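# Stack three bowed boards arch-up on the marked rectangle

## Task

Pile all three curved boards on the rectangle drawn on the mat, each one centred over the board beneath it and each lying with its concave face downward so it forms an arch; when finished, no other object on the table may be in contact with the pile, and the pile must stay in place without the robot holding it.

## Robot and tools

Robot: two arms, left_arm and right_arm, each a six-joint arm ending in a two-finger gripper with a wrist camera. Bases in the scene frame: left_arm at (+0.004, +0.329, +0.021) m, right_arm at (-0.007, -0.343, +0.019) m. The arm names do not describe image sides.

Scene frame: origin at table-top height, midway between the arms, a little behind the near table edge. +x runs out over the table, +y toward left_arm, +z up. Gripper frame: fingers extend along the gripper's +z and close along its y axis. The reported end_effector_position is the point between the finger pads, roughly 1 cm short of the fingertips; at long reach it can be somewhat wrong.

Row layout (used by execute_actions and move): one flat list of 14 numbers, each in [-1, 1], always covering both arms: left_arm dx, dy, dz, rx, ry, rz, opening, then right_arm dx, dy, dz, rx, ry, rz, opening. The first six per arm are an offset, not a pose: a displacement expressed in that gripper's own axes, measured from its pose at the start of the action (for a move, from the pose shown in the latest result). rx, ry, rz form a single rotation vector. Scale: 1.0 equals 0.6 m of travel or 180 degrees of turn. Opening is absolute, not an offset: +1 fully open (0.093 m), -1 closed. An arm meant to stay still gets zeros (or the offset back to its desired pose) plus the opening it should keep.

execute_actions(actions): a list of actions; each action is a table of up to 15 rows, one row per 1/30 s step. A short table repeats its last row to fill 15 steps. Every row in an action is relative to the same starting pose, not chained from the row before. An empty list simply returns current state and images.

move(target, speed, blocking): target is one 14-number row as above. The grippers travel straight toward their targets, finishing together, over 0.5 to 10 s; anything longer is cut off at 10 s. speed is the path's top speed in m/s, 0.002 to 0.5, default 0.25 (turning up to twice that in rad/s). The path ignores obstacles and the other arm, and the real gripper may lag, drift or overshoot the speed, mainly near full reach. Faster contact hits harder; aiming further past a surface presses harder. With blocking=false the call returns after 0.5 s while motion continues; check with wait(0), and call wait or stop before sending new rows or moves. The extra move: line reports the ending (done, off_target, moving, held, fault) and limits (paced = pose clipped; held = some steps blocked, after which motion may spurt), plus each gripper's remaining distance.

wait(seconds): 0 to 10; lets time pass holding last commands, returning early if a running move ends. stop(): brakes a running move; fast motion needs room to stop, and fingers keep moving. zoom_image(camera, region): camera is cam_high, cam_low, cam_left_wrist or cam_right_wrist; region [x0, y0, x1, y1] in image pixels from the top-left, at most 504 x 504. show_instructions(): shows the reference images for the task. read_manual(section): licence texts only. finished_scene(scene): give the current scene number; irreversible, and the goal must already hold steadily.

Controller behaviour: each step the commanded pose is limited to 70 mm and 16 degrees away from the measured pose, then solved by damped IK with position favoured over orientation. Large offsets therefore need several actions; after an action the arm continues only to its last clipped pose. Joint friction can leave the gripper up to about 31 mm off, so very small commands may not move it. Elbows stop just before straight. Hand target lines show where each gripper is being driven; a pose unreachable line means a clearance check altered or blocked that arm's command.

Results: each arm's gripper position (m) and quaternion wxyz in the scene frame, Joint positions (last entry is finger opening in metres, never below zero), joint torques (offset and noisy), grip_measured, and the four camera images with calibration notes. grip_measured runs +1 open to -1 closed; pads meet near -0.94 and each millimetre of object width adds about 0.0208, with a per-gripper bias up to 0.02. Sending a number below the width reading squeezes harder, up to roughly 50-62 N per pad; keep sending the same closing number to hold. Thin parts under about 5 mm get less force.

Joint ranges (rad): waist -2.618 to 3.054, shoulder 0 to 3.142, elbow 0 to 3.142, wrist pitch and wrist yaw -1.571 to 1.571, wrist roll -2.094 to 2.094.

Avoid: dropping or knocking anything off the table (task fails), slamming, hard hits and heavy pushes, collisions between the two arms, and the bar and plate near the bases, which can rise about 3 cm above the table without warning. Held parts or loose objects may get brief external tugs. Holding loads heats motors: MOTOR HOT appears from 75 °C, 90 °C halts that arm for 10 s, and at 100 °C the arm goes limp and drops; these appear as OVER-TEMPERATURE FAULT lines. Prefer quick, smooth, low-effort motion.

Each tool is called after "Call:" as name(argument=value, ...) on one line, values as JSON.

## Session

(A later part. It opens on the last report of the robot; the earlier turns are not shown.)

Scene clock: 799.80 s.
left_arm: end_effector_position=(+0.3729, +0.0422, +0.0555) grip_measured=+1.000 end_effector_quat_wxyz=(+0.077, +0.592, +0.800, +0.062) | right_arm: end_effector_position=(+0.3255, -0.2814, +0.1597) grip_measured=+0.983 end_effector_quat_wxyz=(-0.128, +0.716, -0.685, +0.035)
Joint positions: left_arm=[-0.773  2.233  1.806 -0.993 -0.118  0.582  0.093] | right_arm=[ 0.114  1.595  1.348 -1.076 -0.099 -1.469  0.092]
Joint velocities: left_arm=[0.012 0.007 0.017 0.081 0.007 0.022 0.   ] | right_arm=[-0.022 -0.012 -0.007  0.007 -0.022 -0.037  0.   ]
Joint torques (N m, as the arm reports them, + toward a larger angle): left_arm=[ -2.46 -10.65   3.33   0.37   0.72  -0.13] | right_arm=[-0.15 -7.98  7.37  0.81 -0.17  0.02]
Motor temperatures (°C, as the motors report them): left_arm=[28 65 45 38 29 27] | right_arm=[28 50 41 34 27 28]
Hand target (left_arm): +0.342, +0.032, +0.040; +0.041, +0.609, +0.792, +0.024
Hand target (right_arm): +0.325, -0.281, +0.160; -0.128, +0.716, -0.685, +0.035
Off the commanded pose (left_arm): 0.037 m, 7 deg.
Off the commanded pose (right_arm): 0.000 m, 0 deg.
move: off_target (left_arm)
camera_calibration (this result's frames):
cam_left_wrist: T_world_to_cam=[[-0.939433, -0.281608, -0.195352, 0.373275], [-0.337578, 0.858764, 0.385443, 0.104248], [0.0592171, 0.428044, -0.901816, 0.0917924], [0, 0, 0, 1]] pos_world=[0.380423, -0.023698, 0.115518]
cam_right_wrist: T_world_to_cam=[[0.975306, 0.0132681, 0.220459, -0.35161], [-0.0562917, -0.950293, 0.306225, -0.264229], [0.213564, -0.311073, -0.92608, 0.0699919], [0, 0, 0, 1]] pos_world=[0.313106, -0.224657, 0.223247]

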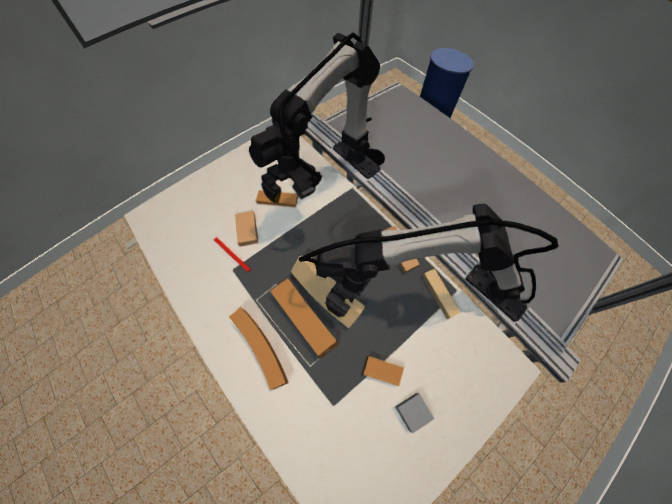

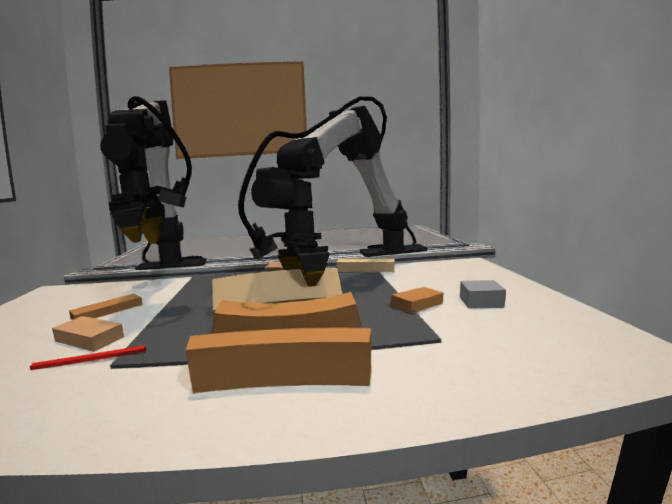

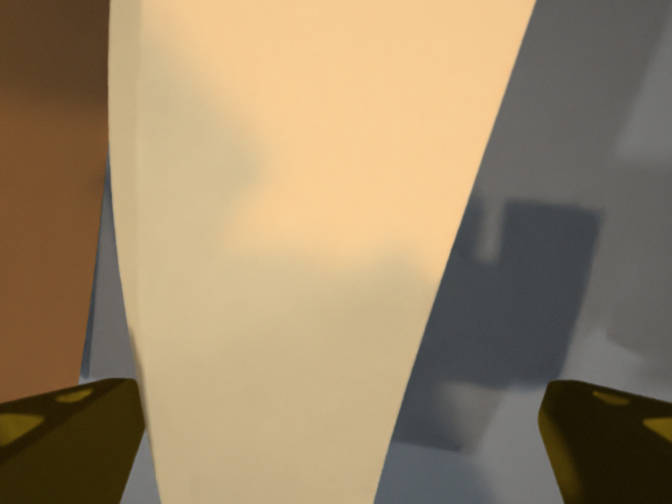

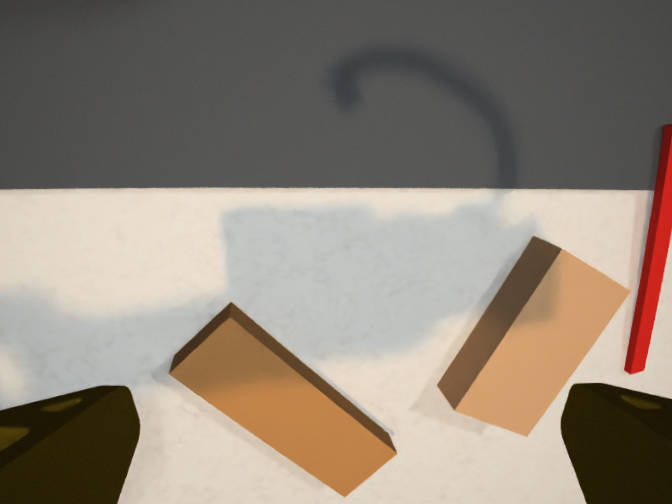

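Call:
move(target=[0,0,-0.12,0,0,0,1,0,0,0,0,0,0,1], speed=0.1)

Scene clock: 802.10 s.
left_arm: end_effector_position=(+0.3611, +0.0468, +0.1135) grip_measured=+1.000 end_effector_quat_wxyz=(+0.067, +0.592, +0.800, +0.066) | right_arm: end_effector_position=(+0.3255, -0.2814, +0.1597) grip_measured=+0.983 end_effector_quat_wxyz=(-0.128, +0.716, -0.685, +0.035)
Joint positions: left_arm=[-0.783  2.178  1.95  -1.213 -0.127  0.569  0.093] | right_arm=[ 0.114  1.595  1.348 -1.076 -0.099 -1.469  0.092]
Joint velocities: left_arm=[ 0.017 -0.022  0.012 -0.022 -0.007 -0.022  0.   ] | right_arm=[-0.007 -0.002 -0.002 -0.037 -0.007  0.051 -0.   ]
Joint torques (N m, as the arm reports them, + toward a larger angle): left_arm=[ -0.64 -11.93   8.11   0.4   -0.07  -0.13] | right_arm=[-0.1  -8.08  7.19  0.75 -0.2   0.01]
Motor temperatures (°C, as the motors report them): left_arm=[28 66 45 38 29 27] | right_arm=[28 50 41 34 27 28]
Hand target (left_arm): +0.359, +0.042, +0.126; +0.077, +0.592, +0.800, +0.062
Hand target (right_arm): +0.325, -0.281, +0.160; -0.128, +0.716, -0.685, +0.035
Off the commanded pose (left_arm): 0.014 m, 1 deg.
Off the commanded pose (right_arm): 0.000 m, 0 deg.
move: off_target (left_arm)
camera_calibration (this result's frames):
cam_left_wrist: T_world_to_cam=[[-0.940519, -0.281473, -0.190254, 0.374587], [-0.336331, 0.850533, 0.404321, 0.0717891], [0.048012, 0.44426, -0.894611, 0.145329], [0, 0, 0, 1]] pos_world=[0.369474, -0.0201865, 0.172253]
cam_right_wrist: T_world_to_cam=[[0.975306, 0.0132681, 0.220459, -0.35161], [-0.0562917, -0.950293, 0.306225, -0.264229], [0.213564, -0.311073, -0.92608, 0.0699919], [0, 0, 0, 1]] pos_world=[0.313106, -0.224657, 0.223247]

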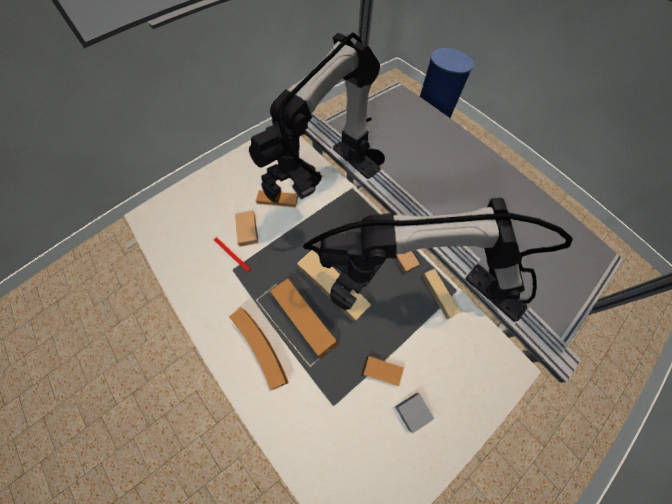

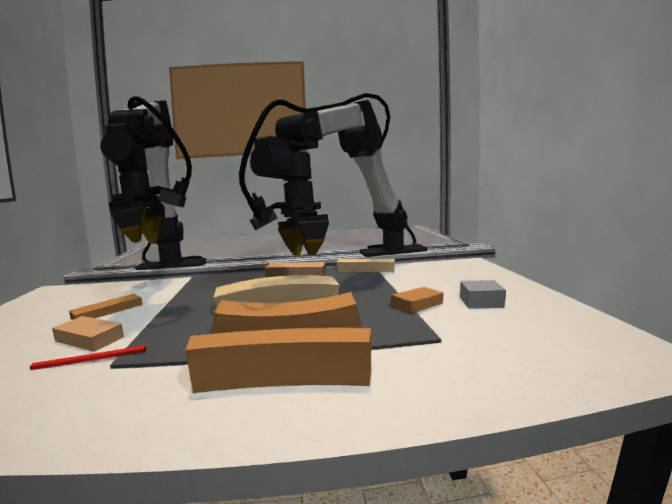

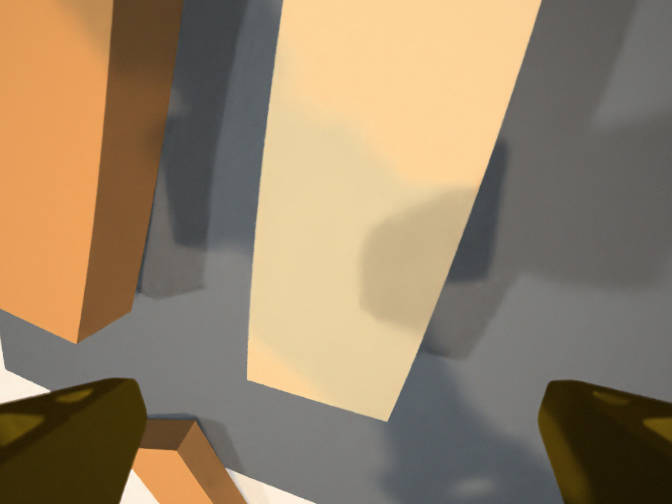

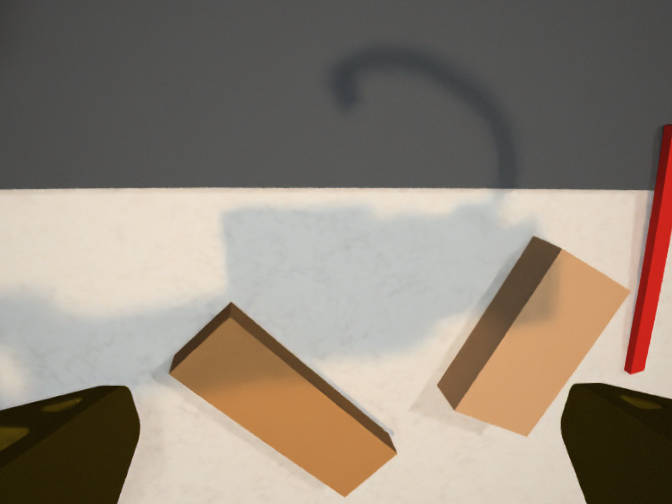

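Call:
move(target=[-0.085,-0.015,0.05,0.04,0,0.074,1,0,0,0,0,0,0,1], speed=0.1)

Call:
move(target=[0,0,0.085,0,0,0,1,0,0,0,0,0,0,1], speed=0.06)

Scene clock: 809.27 s.
left_arm: end_effector_position=(+0.3777, -0.0002, +0.0814) grip_measured=+1.000 end_effector_quat_wxyz=(+0.023, +0.678, +0.734, +0.027) | right_arm: end_effector_position=(+0.3255, -0.2814, +0.1597) grip_measured=+0.983 end_effector_quat_wxyz=(-0.128, +0.716, -0.685, +0.035)
Joint positions: left_arm=[-0.804  2.526  2.44  -1.432 -0.039  0.76   0.093] | right_arm=[ 0.114  1.595  1.348 -1.076 -0.099 -1.469  0.092]
Joint velocities: left_arm=[ 0.002 -0.017  0.022 -0.007  0.022 -0.022  0.   ] | right_arm=[-0.017 -0.002 -0.017  0.022  0.007  0.007  0.001]
Joint torques (N m, as the arm reports them, + toward a larger angle): left_arm=[ -0.74 -12.2    7.7    0.24   0.02  -0.03] | right_arm=[-0.12 -7.8   7.11  0.73 -0.15 -0.01]
Motor temperatures (°C, as the motors report them): left_arm=[28 67 46 37 29 27] | right_arm=[28 50 41 34 27 28]
Hand target (left_arm): +0.374, -0.004, +0.085; +0.023, +0.684, +0.729, +0.023
Hand target (right_arm): +0.325, -0.281, +0.160; -0.128, +0.716, -0.685, +0.035
Off the commanded pose (left_arm): 0.006 m, 1 deg.
Off the commanded pose (right_arm): 0.000 m, 0 deg.
move: done
camera_calibration (this result's frames):
cam_left_wrist: T_world_to_cam=[[-0.994673, -0.0691176, -0.0764702, 0.382154], [-0.0958305, 0.893332, 0.439061, 0.0366538], [0.0379664, 0.44405, -0.895197, 0.14048], [0, 0, 0, 1]] pos_world=[0.378297, -0.0687108, 0.138888]
cam_right_wrist: T_world_to_cam=[[0.975306, 0.0132681, 0.220459, -0.35161], [-0.0562917, -0.950293, 0.306225, -0.264229], [0.213564, -0.311073, -0.92608, 0.0699919], [0, 0, 0, 1]] pos_world=[0.313106, -0.224657, 0.223247]

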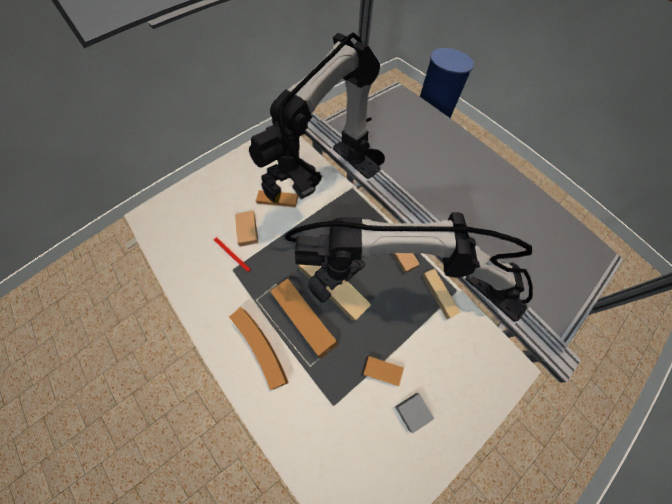

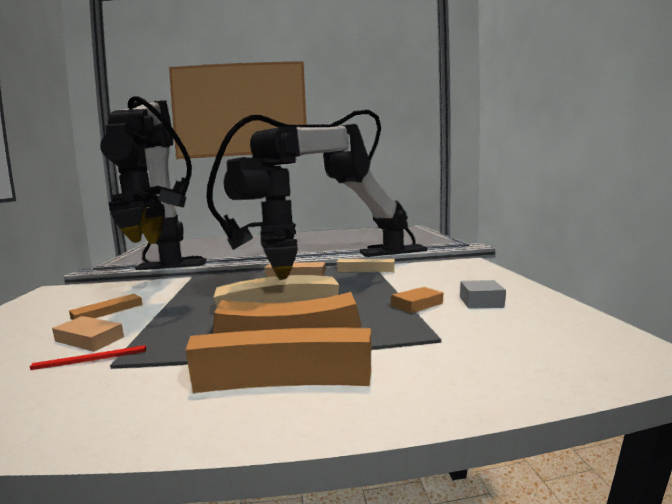

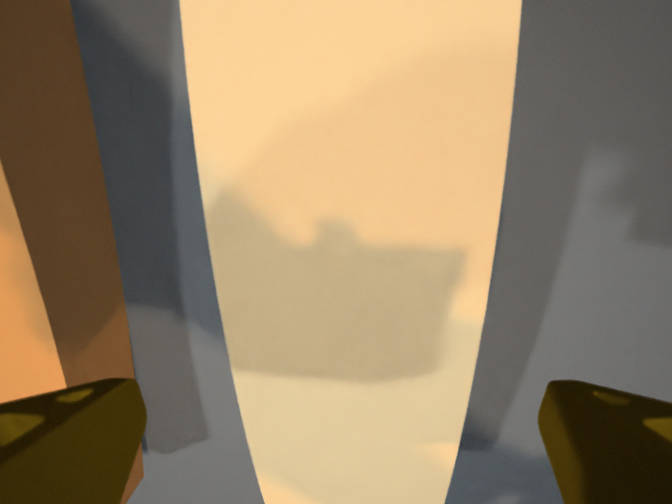

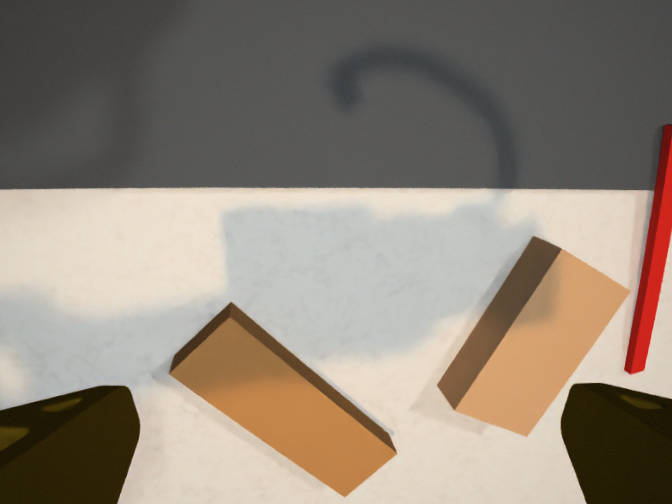

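Scene clock: 810.60 s.
left_arm: end_effector_position=(+0.3793, -0.0006, +0.0347) grip_measured=+1.000 end_effector_quat_wxyz=(+0.021, +0.678, +0.734, +0.027) | right_arm: end_effector_position=(+0.3255, -0.2814, +0.1597) grip_measured=+0.983 end_effector_quat_wxyz=(-0.128, +0.716, -0.685, +0.035)
Joint positions: left_arm=[-0.804  2.526  2.255 -1.252 -0.039  0.76   0.093] | right_arm=[ 0.114  1.595  1.348 -1.076 -0.099 -1.469  0.092]
Joint velocities: left_arm=[ 0.012 -0.007 -0.012 -0.022  0.037 -0.037  0.   ] | right_arm=[ 0.002 -0.007 -0.007 -0.037  0.066 -0.051  0.   ]
Joint torques (N m, as the arm reports them, + toward a larger angle): left_arm=[  0.37 -12.77   4.81   0.52  -0.06  -0.03] | right_arm=[-0.08 -8.12  7.16  0.77 -0.13  0.01]
Motor temperatures (°C, as the motors report them): left_arm=[28 67 46 37 29 27] | right_arm=[28 50 41 34 27 28]
Hand target (left_arm): +0.381, +0.000, +0.031; +0.023, +0.678, +0.734, +0.027
Hand target (right_arm): +0.325, -0.281, +0.160; -0.128, +0.716, -0.685, +0.035
Off the commanded pose (left_arm): 0.005 m, 0 deg.
Off the commanded pose (right_arm): 0.000 m, 0 deg.
move: done
camera_calibration (this result's frames):
cam_left_wrist: T_world_to_cam=[[-0.994944, -0.0689441, -0.0730325, 0.380064], [-0.0942729, 0.891863, 0.442372, 0.0569735], [0.034636, 0.44702, -0.893853, 0.100052], [0, 0, 0, 1]] pos_world=[0.380048, -0.0693347, 0.0919856]
cam_right_wrist: T_world_to_cam=[[0.975306, 0.0132681, 0.220459, -0.35161], [-0.0562917, -0.950293, 0.306225, -0.264229], [0.213564, -0.311073, -0.92608, 0.0699919], [0, 0, 0, 1]] pos_world=[0.313106, -0.224657, 0.223247]

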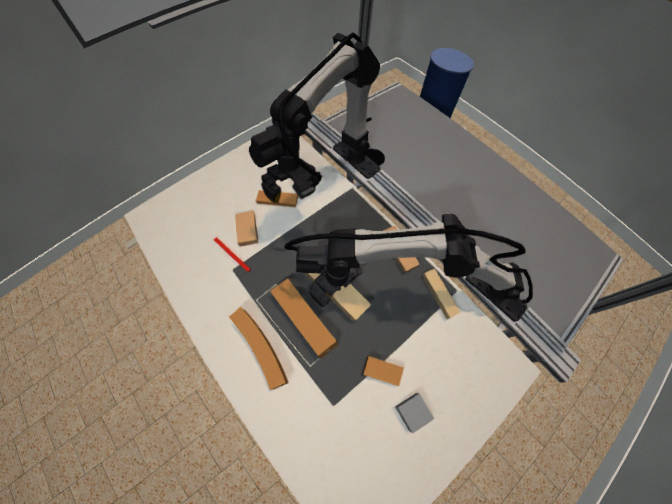

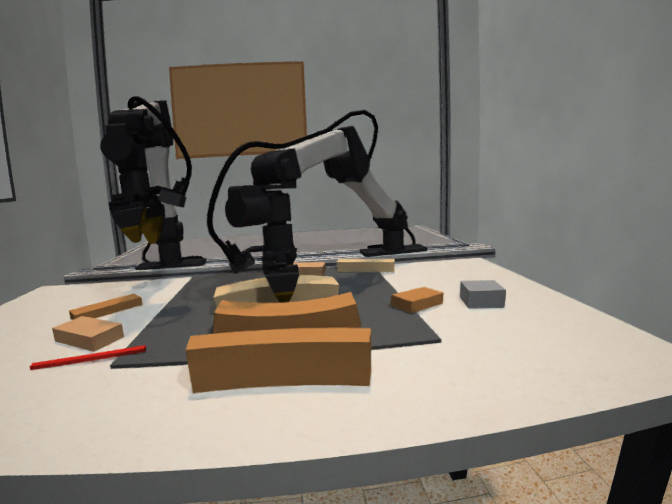

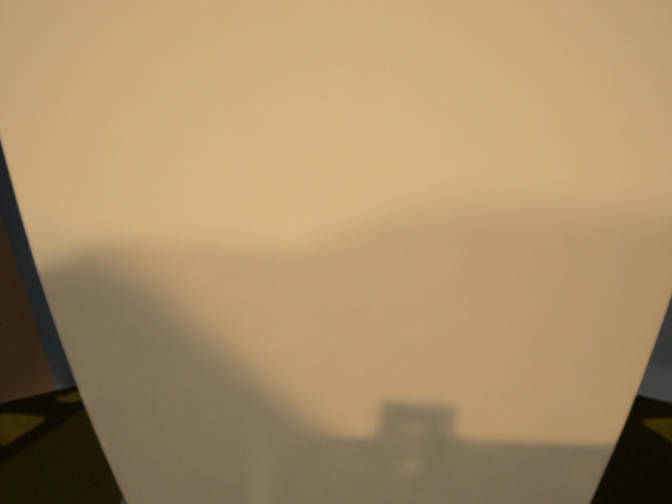

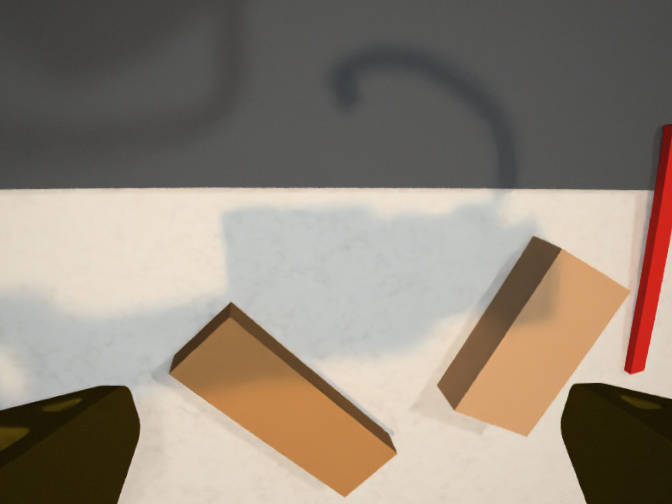

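Grip, lift, move back to x≈0.28, set down.

Call:
move(target=[0,0,0,0,0,0,-0.1,0,0,0,0,0,0,1])

Call:
move(target=[0,-0.08,-0.06,0,0,0,-0.1,0,0,0,0,0,0,1], speed=0.1)

Call:
move(target=[0,-0.09,0,0,0,0,-0.1,0,0,0,0,0,0,1], speed=0.1)

Scene clock: 816.13 s.
left_arm: end_effector_position=(+0.3787, -0.0010, +0.0347) grip_measured=+0.248 end_effector_quat_wxyz=(+0.021, +0.678, +0.735, +0.025) | right_arm: end_effector_position=(+0.3255, -0.2814, +0.1597) grip_measured=+0.983 end_effector_quat_wxyz=(-0.128, +0.716, -0.685, +0.035)
Joint positions: left_arm=[-0.804  2.526  2.255 -1.253 -0.035  0.758  0.057] | right_arm=[ 0.114  1.595  1.348 -1.076 -0.099 -1.469  0.092]
Joint velocities: left_arm=[-0.002 -0.007  0.012 -0.007 -0.007 -0.066 -0.   ] | right_arm=[ 0.022  0.002 -0.002 -0.037 -0.007 -0.066  0.001]
Joint torques (N m, as the arm reports them, + toward a larger angle): left_arm=[  0.17 -12.8    6.07   0.42  -0.11  -0.06] | right_arm=[-0.21 -7.98  7.27  0.73 -0.21  0.03]
Motor temperatures (°C, as the motors report them): left_arm=[28 69 46 37 29 27] | right_arm=[28 50 41 34 27 28]
Hand target (left_arm): +0.379, -0.001, +0.035; +0.021, +0.679, +0.734, +0.027
Hand target (right_arm): +0.325, -0.281, +0.160; -0.128, +0.716, -0.685, +0.035
Off the commanded pose (left_arm): 0.001 m, 0 deg.
Off the commanded pose (right_arm): 0.000 m, 0 deg.
move: done
camera_calibration (this result's frames):
cam_left_wrist: T_world_to_cam=[[-0.995034, -0.0712487, -0.0695064, 0.379338], [-0.0946854, 0.892879, 0.44023, 0.0575255], [0.0306949, 0.444625, -0.895191, 0.10175], [0, 0, 0, 1]] pos_world=[0.379777, -0.0695764, 0.0921272]
cam_right_wrist: T_world_to_cam=[[0.975306, 0.0132681, 0.220459, -0.35161], [-0.0562917, -0.950293, 0.306225, -0.264229], [0.213564, -0.311073, -0.92608, 0.0699919], [0, 0, 0, 1]] pos_world=[0.313106, -0.224657, 0.223247]

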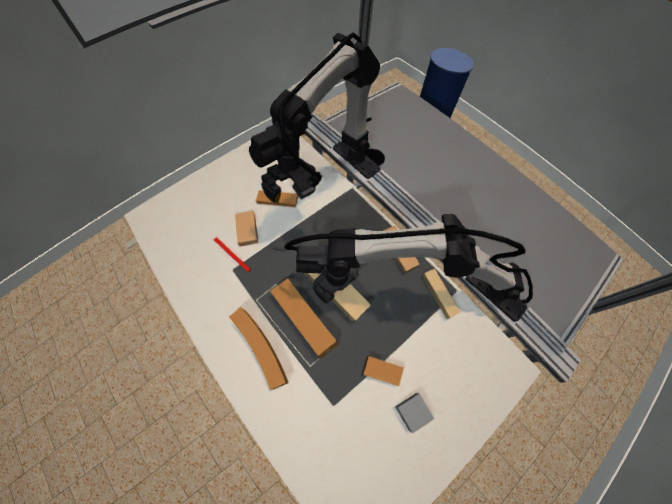

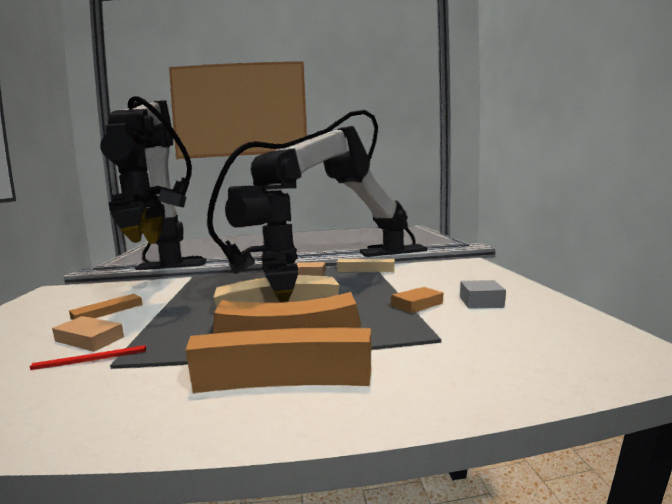

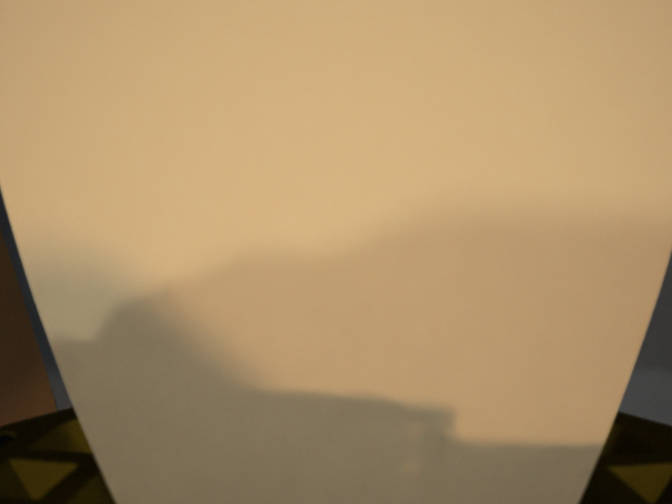

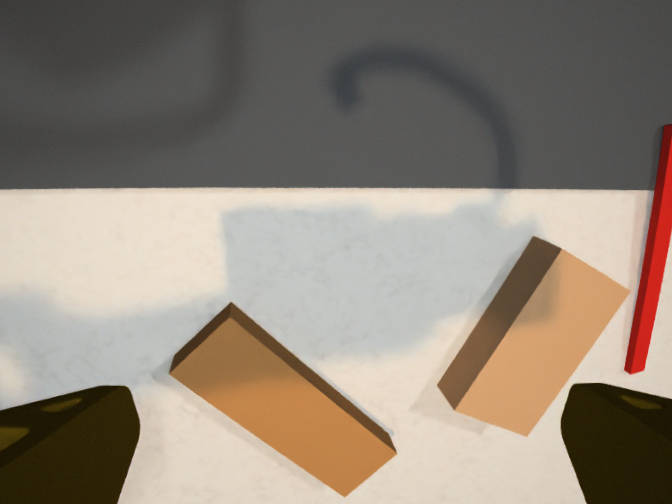

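Scene clock: 817.17 s.
left_arm: end_effector_position=(+0.3277, -0.0036, +0.0471) grip_measured=+0.248 end_effector_quat_wxyz=(+0.002, +0.681, +0.732, +0.027) | right_arm: end_effector_position=(+0.3255, -0.2814, +0.1597) grip_measured=+0.983 end_effector_quat_wxyz=(-0.128, +0.716, -0.685, +0.035)
Joint positions: left_arm=[-0.883  2.379  2.041 -1.226 -0.039  0.687  0.057] | right_arm=[ 0.114  1.595  1.348 -1.076 -0.099 -1.469  0.092]
Joint velocities: left_arm=[-0.007  0.002  0.002 -0.007 -0.051  0.022 -0.   ] | right_arm=[-0.007  0.007 -0.027  0.022 -0.051  0.022 -0.001]
Joint torques (N m, as the arm reports them, + toward a larger angle): left_arm=[ -0.01 -15.42   5.82   0.25  -0.04  -0.15] | right_arm=[-0.21 -7.94  7.16  0.76 -0.17  0.02]
Motor temperatures (°C, as the motors report them): left_arm=[28 69 45 37 29 27] | right_arm=[28 50 41 34 27 28]
Hand target (left_arm): +0.328, -0.005, +0.067; +0.020, +0.678, +0.735, +0.026
Hand target (right_arm): +0.325, -0.281, +0.160; -0.128, +0.716, -0.685, +0.035
Off the commanded pose (left_arm): 0.020 m, 2 deg.
Off the commanded pose (right_arm): 0.000 m, 0 deg.
move: off_target (left_arm)
camera_calibration (this result's frames):
cam_left_wrist: T_world_to_cam=[[-0.996968, -0.0622505, -0.0466799, 0.328918], [-0.0768697, 0.880905, 0.467009, 0.042418], [0.012049, 0.469182, -0.883019, 0.121236], [0, 0, 0, 1]] pos_world=[0.329721, -0.0737724, 0.102598]
cam_right_wrist: T_world_to_cam=[[0.975306, 0.0132681, 0.220459, -0.35161], [-0.0562917, -0.950293, 0.306225, -0.264229], [0.213564, -0.311073, -0.92608, 0.0699919], [0, 0, 0, 1]] pos_world=[0.313106, -0.224657, 0.223247]

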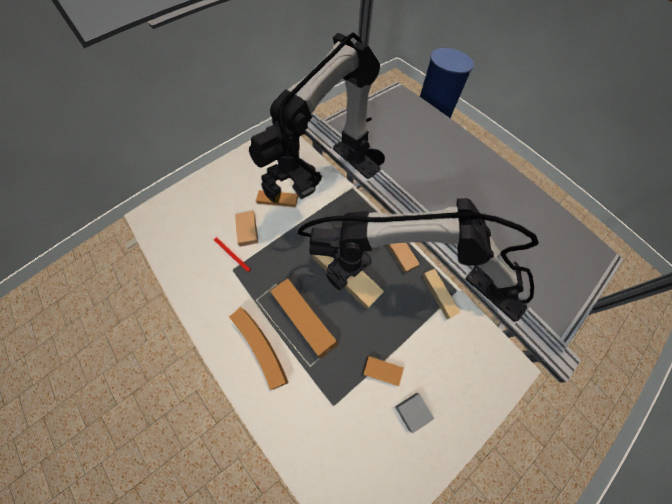

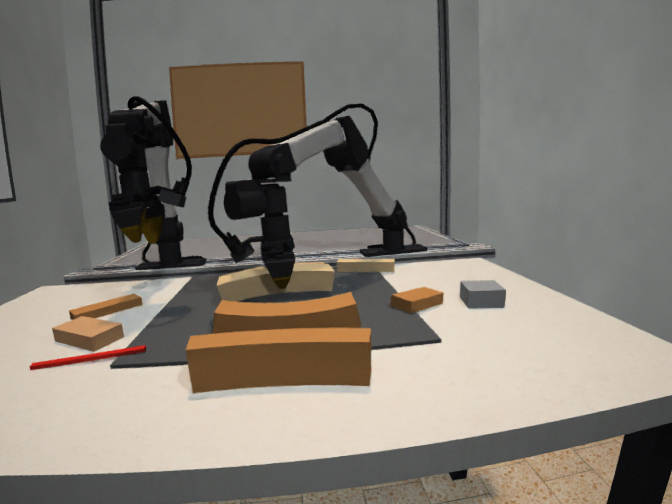

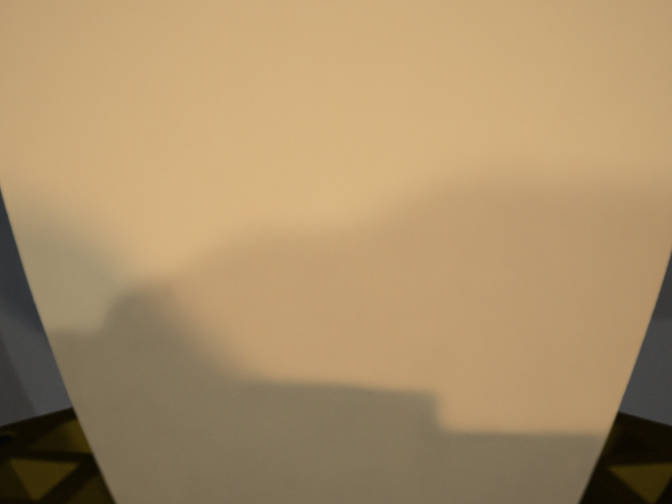

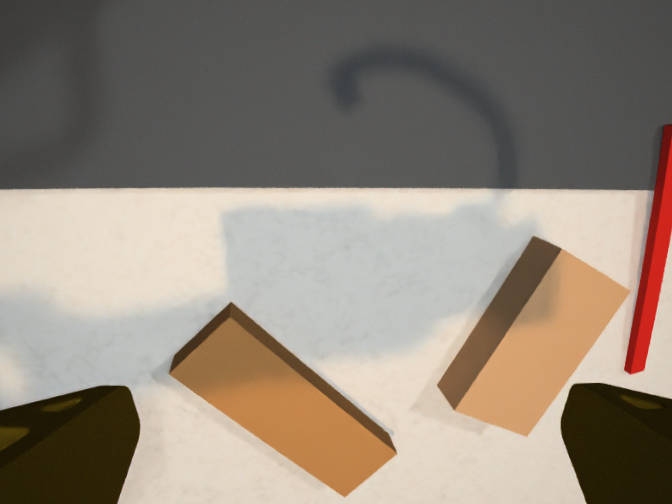

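Scene clock: 818.07 s.
left_arm: end_effector_position=(+0.2879, -0.0028, +0.0350) grip_measured=+0.248 end_effector_quat_wxyz=(+0.004, +0.666, +0.745, +0.040) | right_arm: end_effector_position=(+0.3255, -0.2814, +0.1597) grip_measured=+0.983 end_effector_quat_wxyz=(-0.128, +0.716, -0.685, +0.035)
Joint positions: left_arm=[-0.958  2.27   1.804 -1.103 -0.066  0.571  0.057] | right_arm=[ 0.114  1.595  1.348 -1.076 -0.099 -1.469  0.092]
Joint velocities: left_arm=[-0.017 -0.007 -0.017 -0.066 -0.007 -0.051  0.001] | right_arm=[-0.012 -0.002 -0.007 -0.037 -0.007  0.007  0.001]
Joint torques (N m, as the arm reports them, + toward a larger angle): left_arm=[ -1.76 -13.61   5.     0.19   0.17   0.04] | right_arm=[-0.32 -8.08  7.25  0.78 -0.16  0.07]
Motor temperatures (°C, as the motors report them): left_arm=[28 70 45 37 29 27] | right_arm=[28 50 41 34 27 28]
Hand target (left_arm): +0.274, -0.007, +0.044; +0.002, +0.681, +0.732, +0.028
Hand target (right_arm): +0.325, -0.281, +0.160; -0.128, +0.716, -0.685, +0.035
Off the commanded pose (left_arm): 0.018 m, 3 deg.
Off the commanded pose (right_arm): 0.000 m, 0 deg.
move: off_target (left_arm)
camera_calibration (this result's frames):
cam_left_wrist: T_world_to_cam=[[-0.992464, -0.101702, -0.0683477, 0.288008], [-0.122068, 0.869206, 0.479145, 0.0568228], [0.0106784, 0.483878, -0.875071, 0.110768], [0, 0, 0, 1]] pos_world=[0.291591, -0.0736982, 0.0893885]
cam_right_wrist: T_world_to_cam=[[0.975306, 0.0132681, 0.220459, -0.35161], [-0.0562917, -0.950293, 0.306225, -0.264229], [0.213564, -0.311073, -0.92608, 0.0699919], [0, 0, 0, 1]] pos_world=[0.313106, -0.224657, 0.223247]

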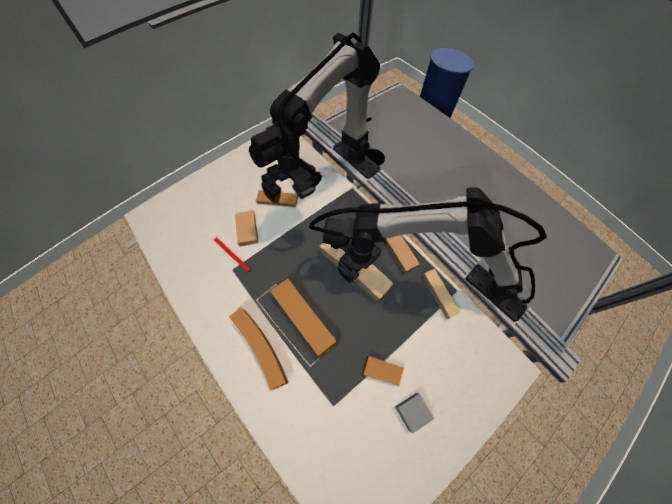

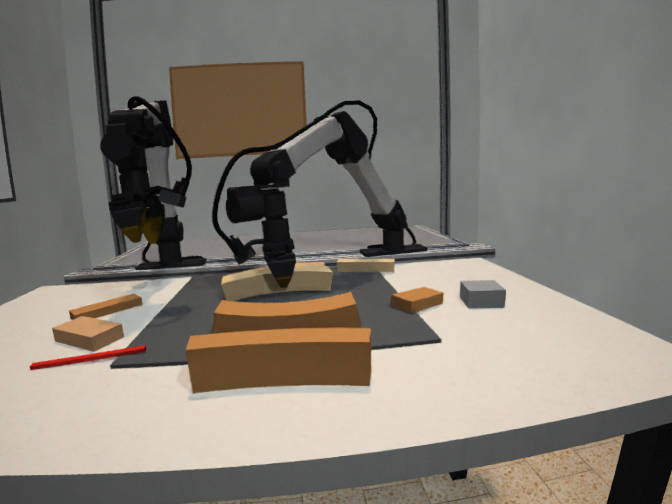

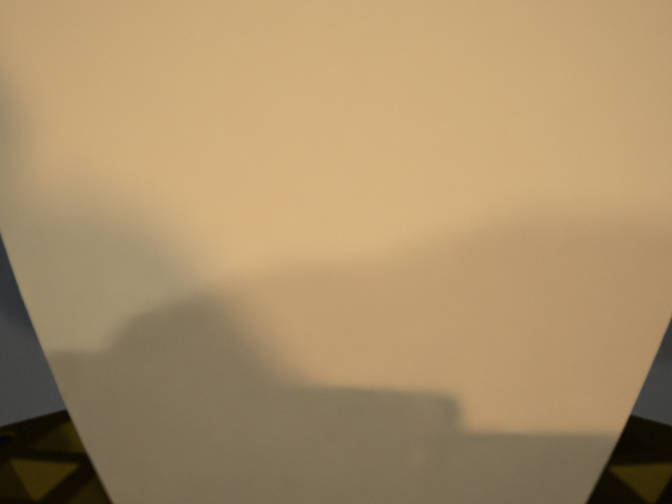

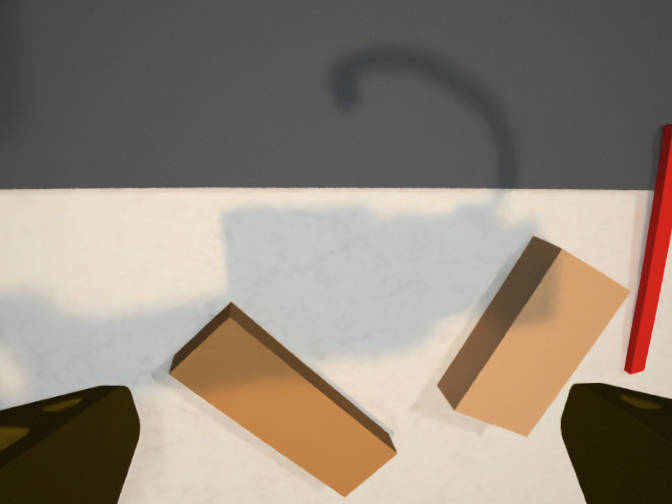

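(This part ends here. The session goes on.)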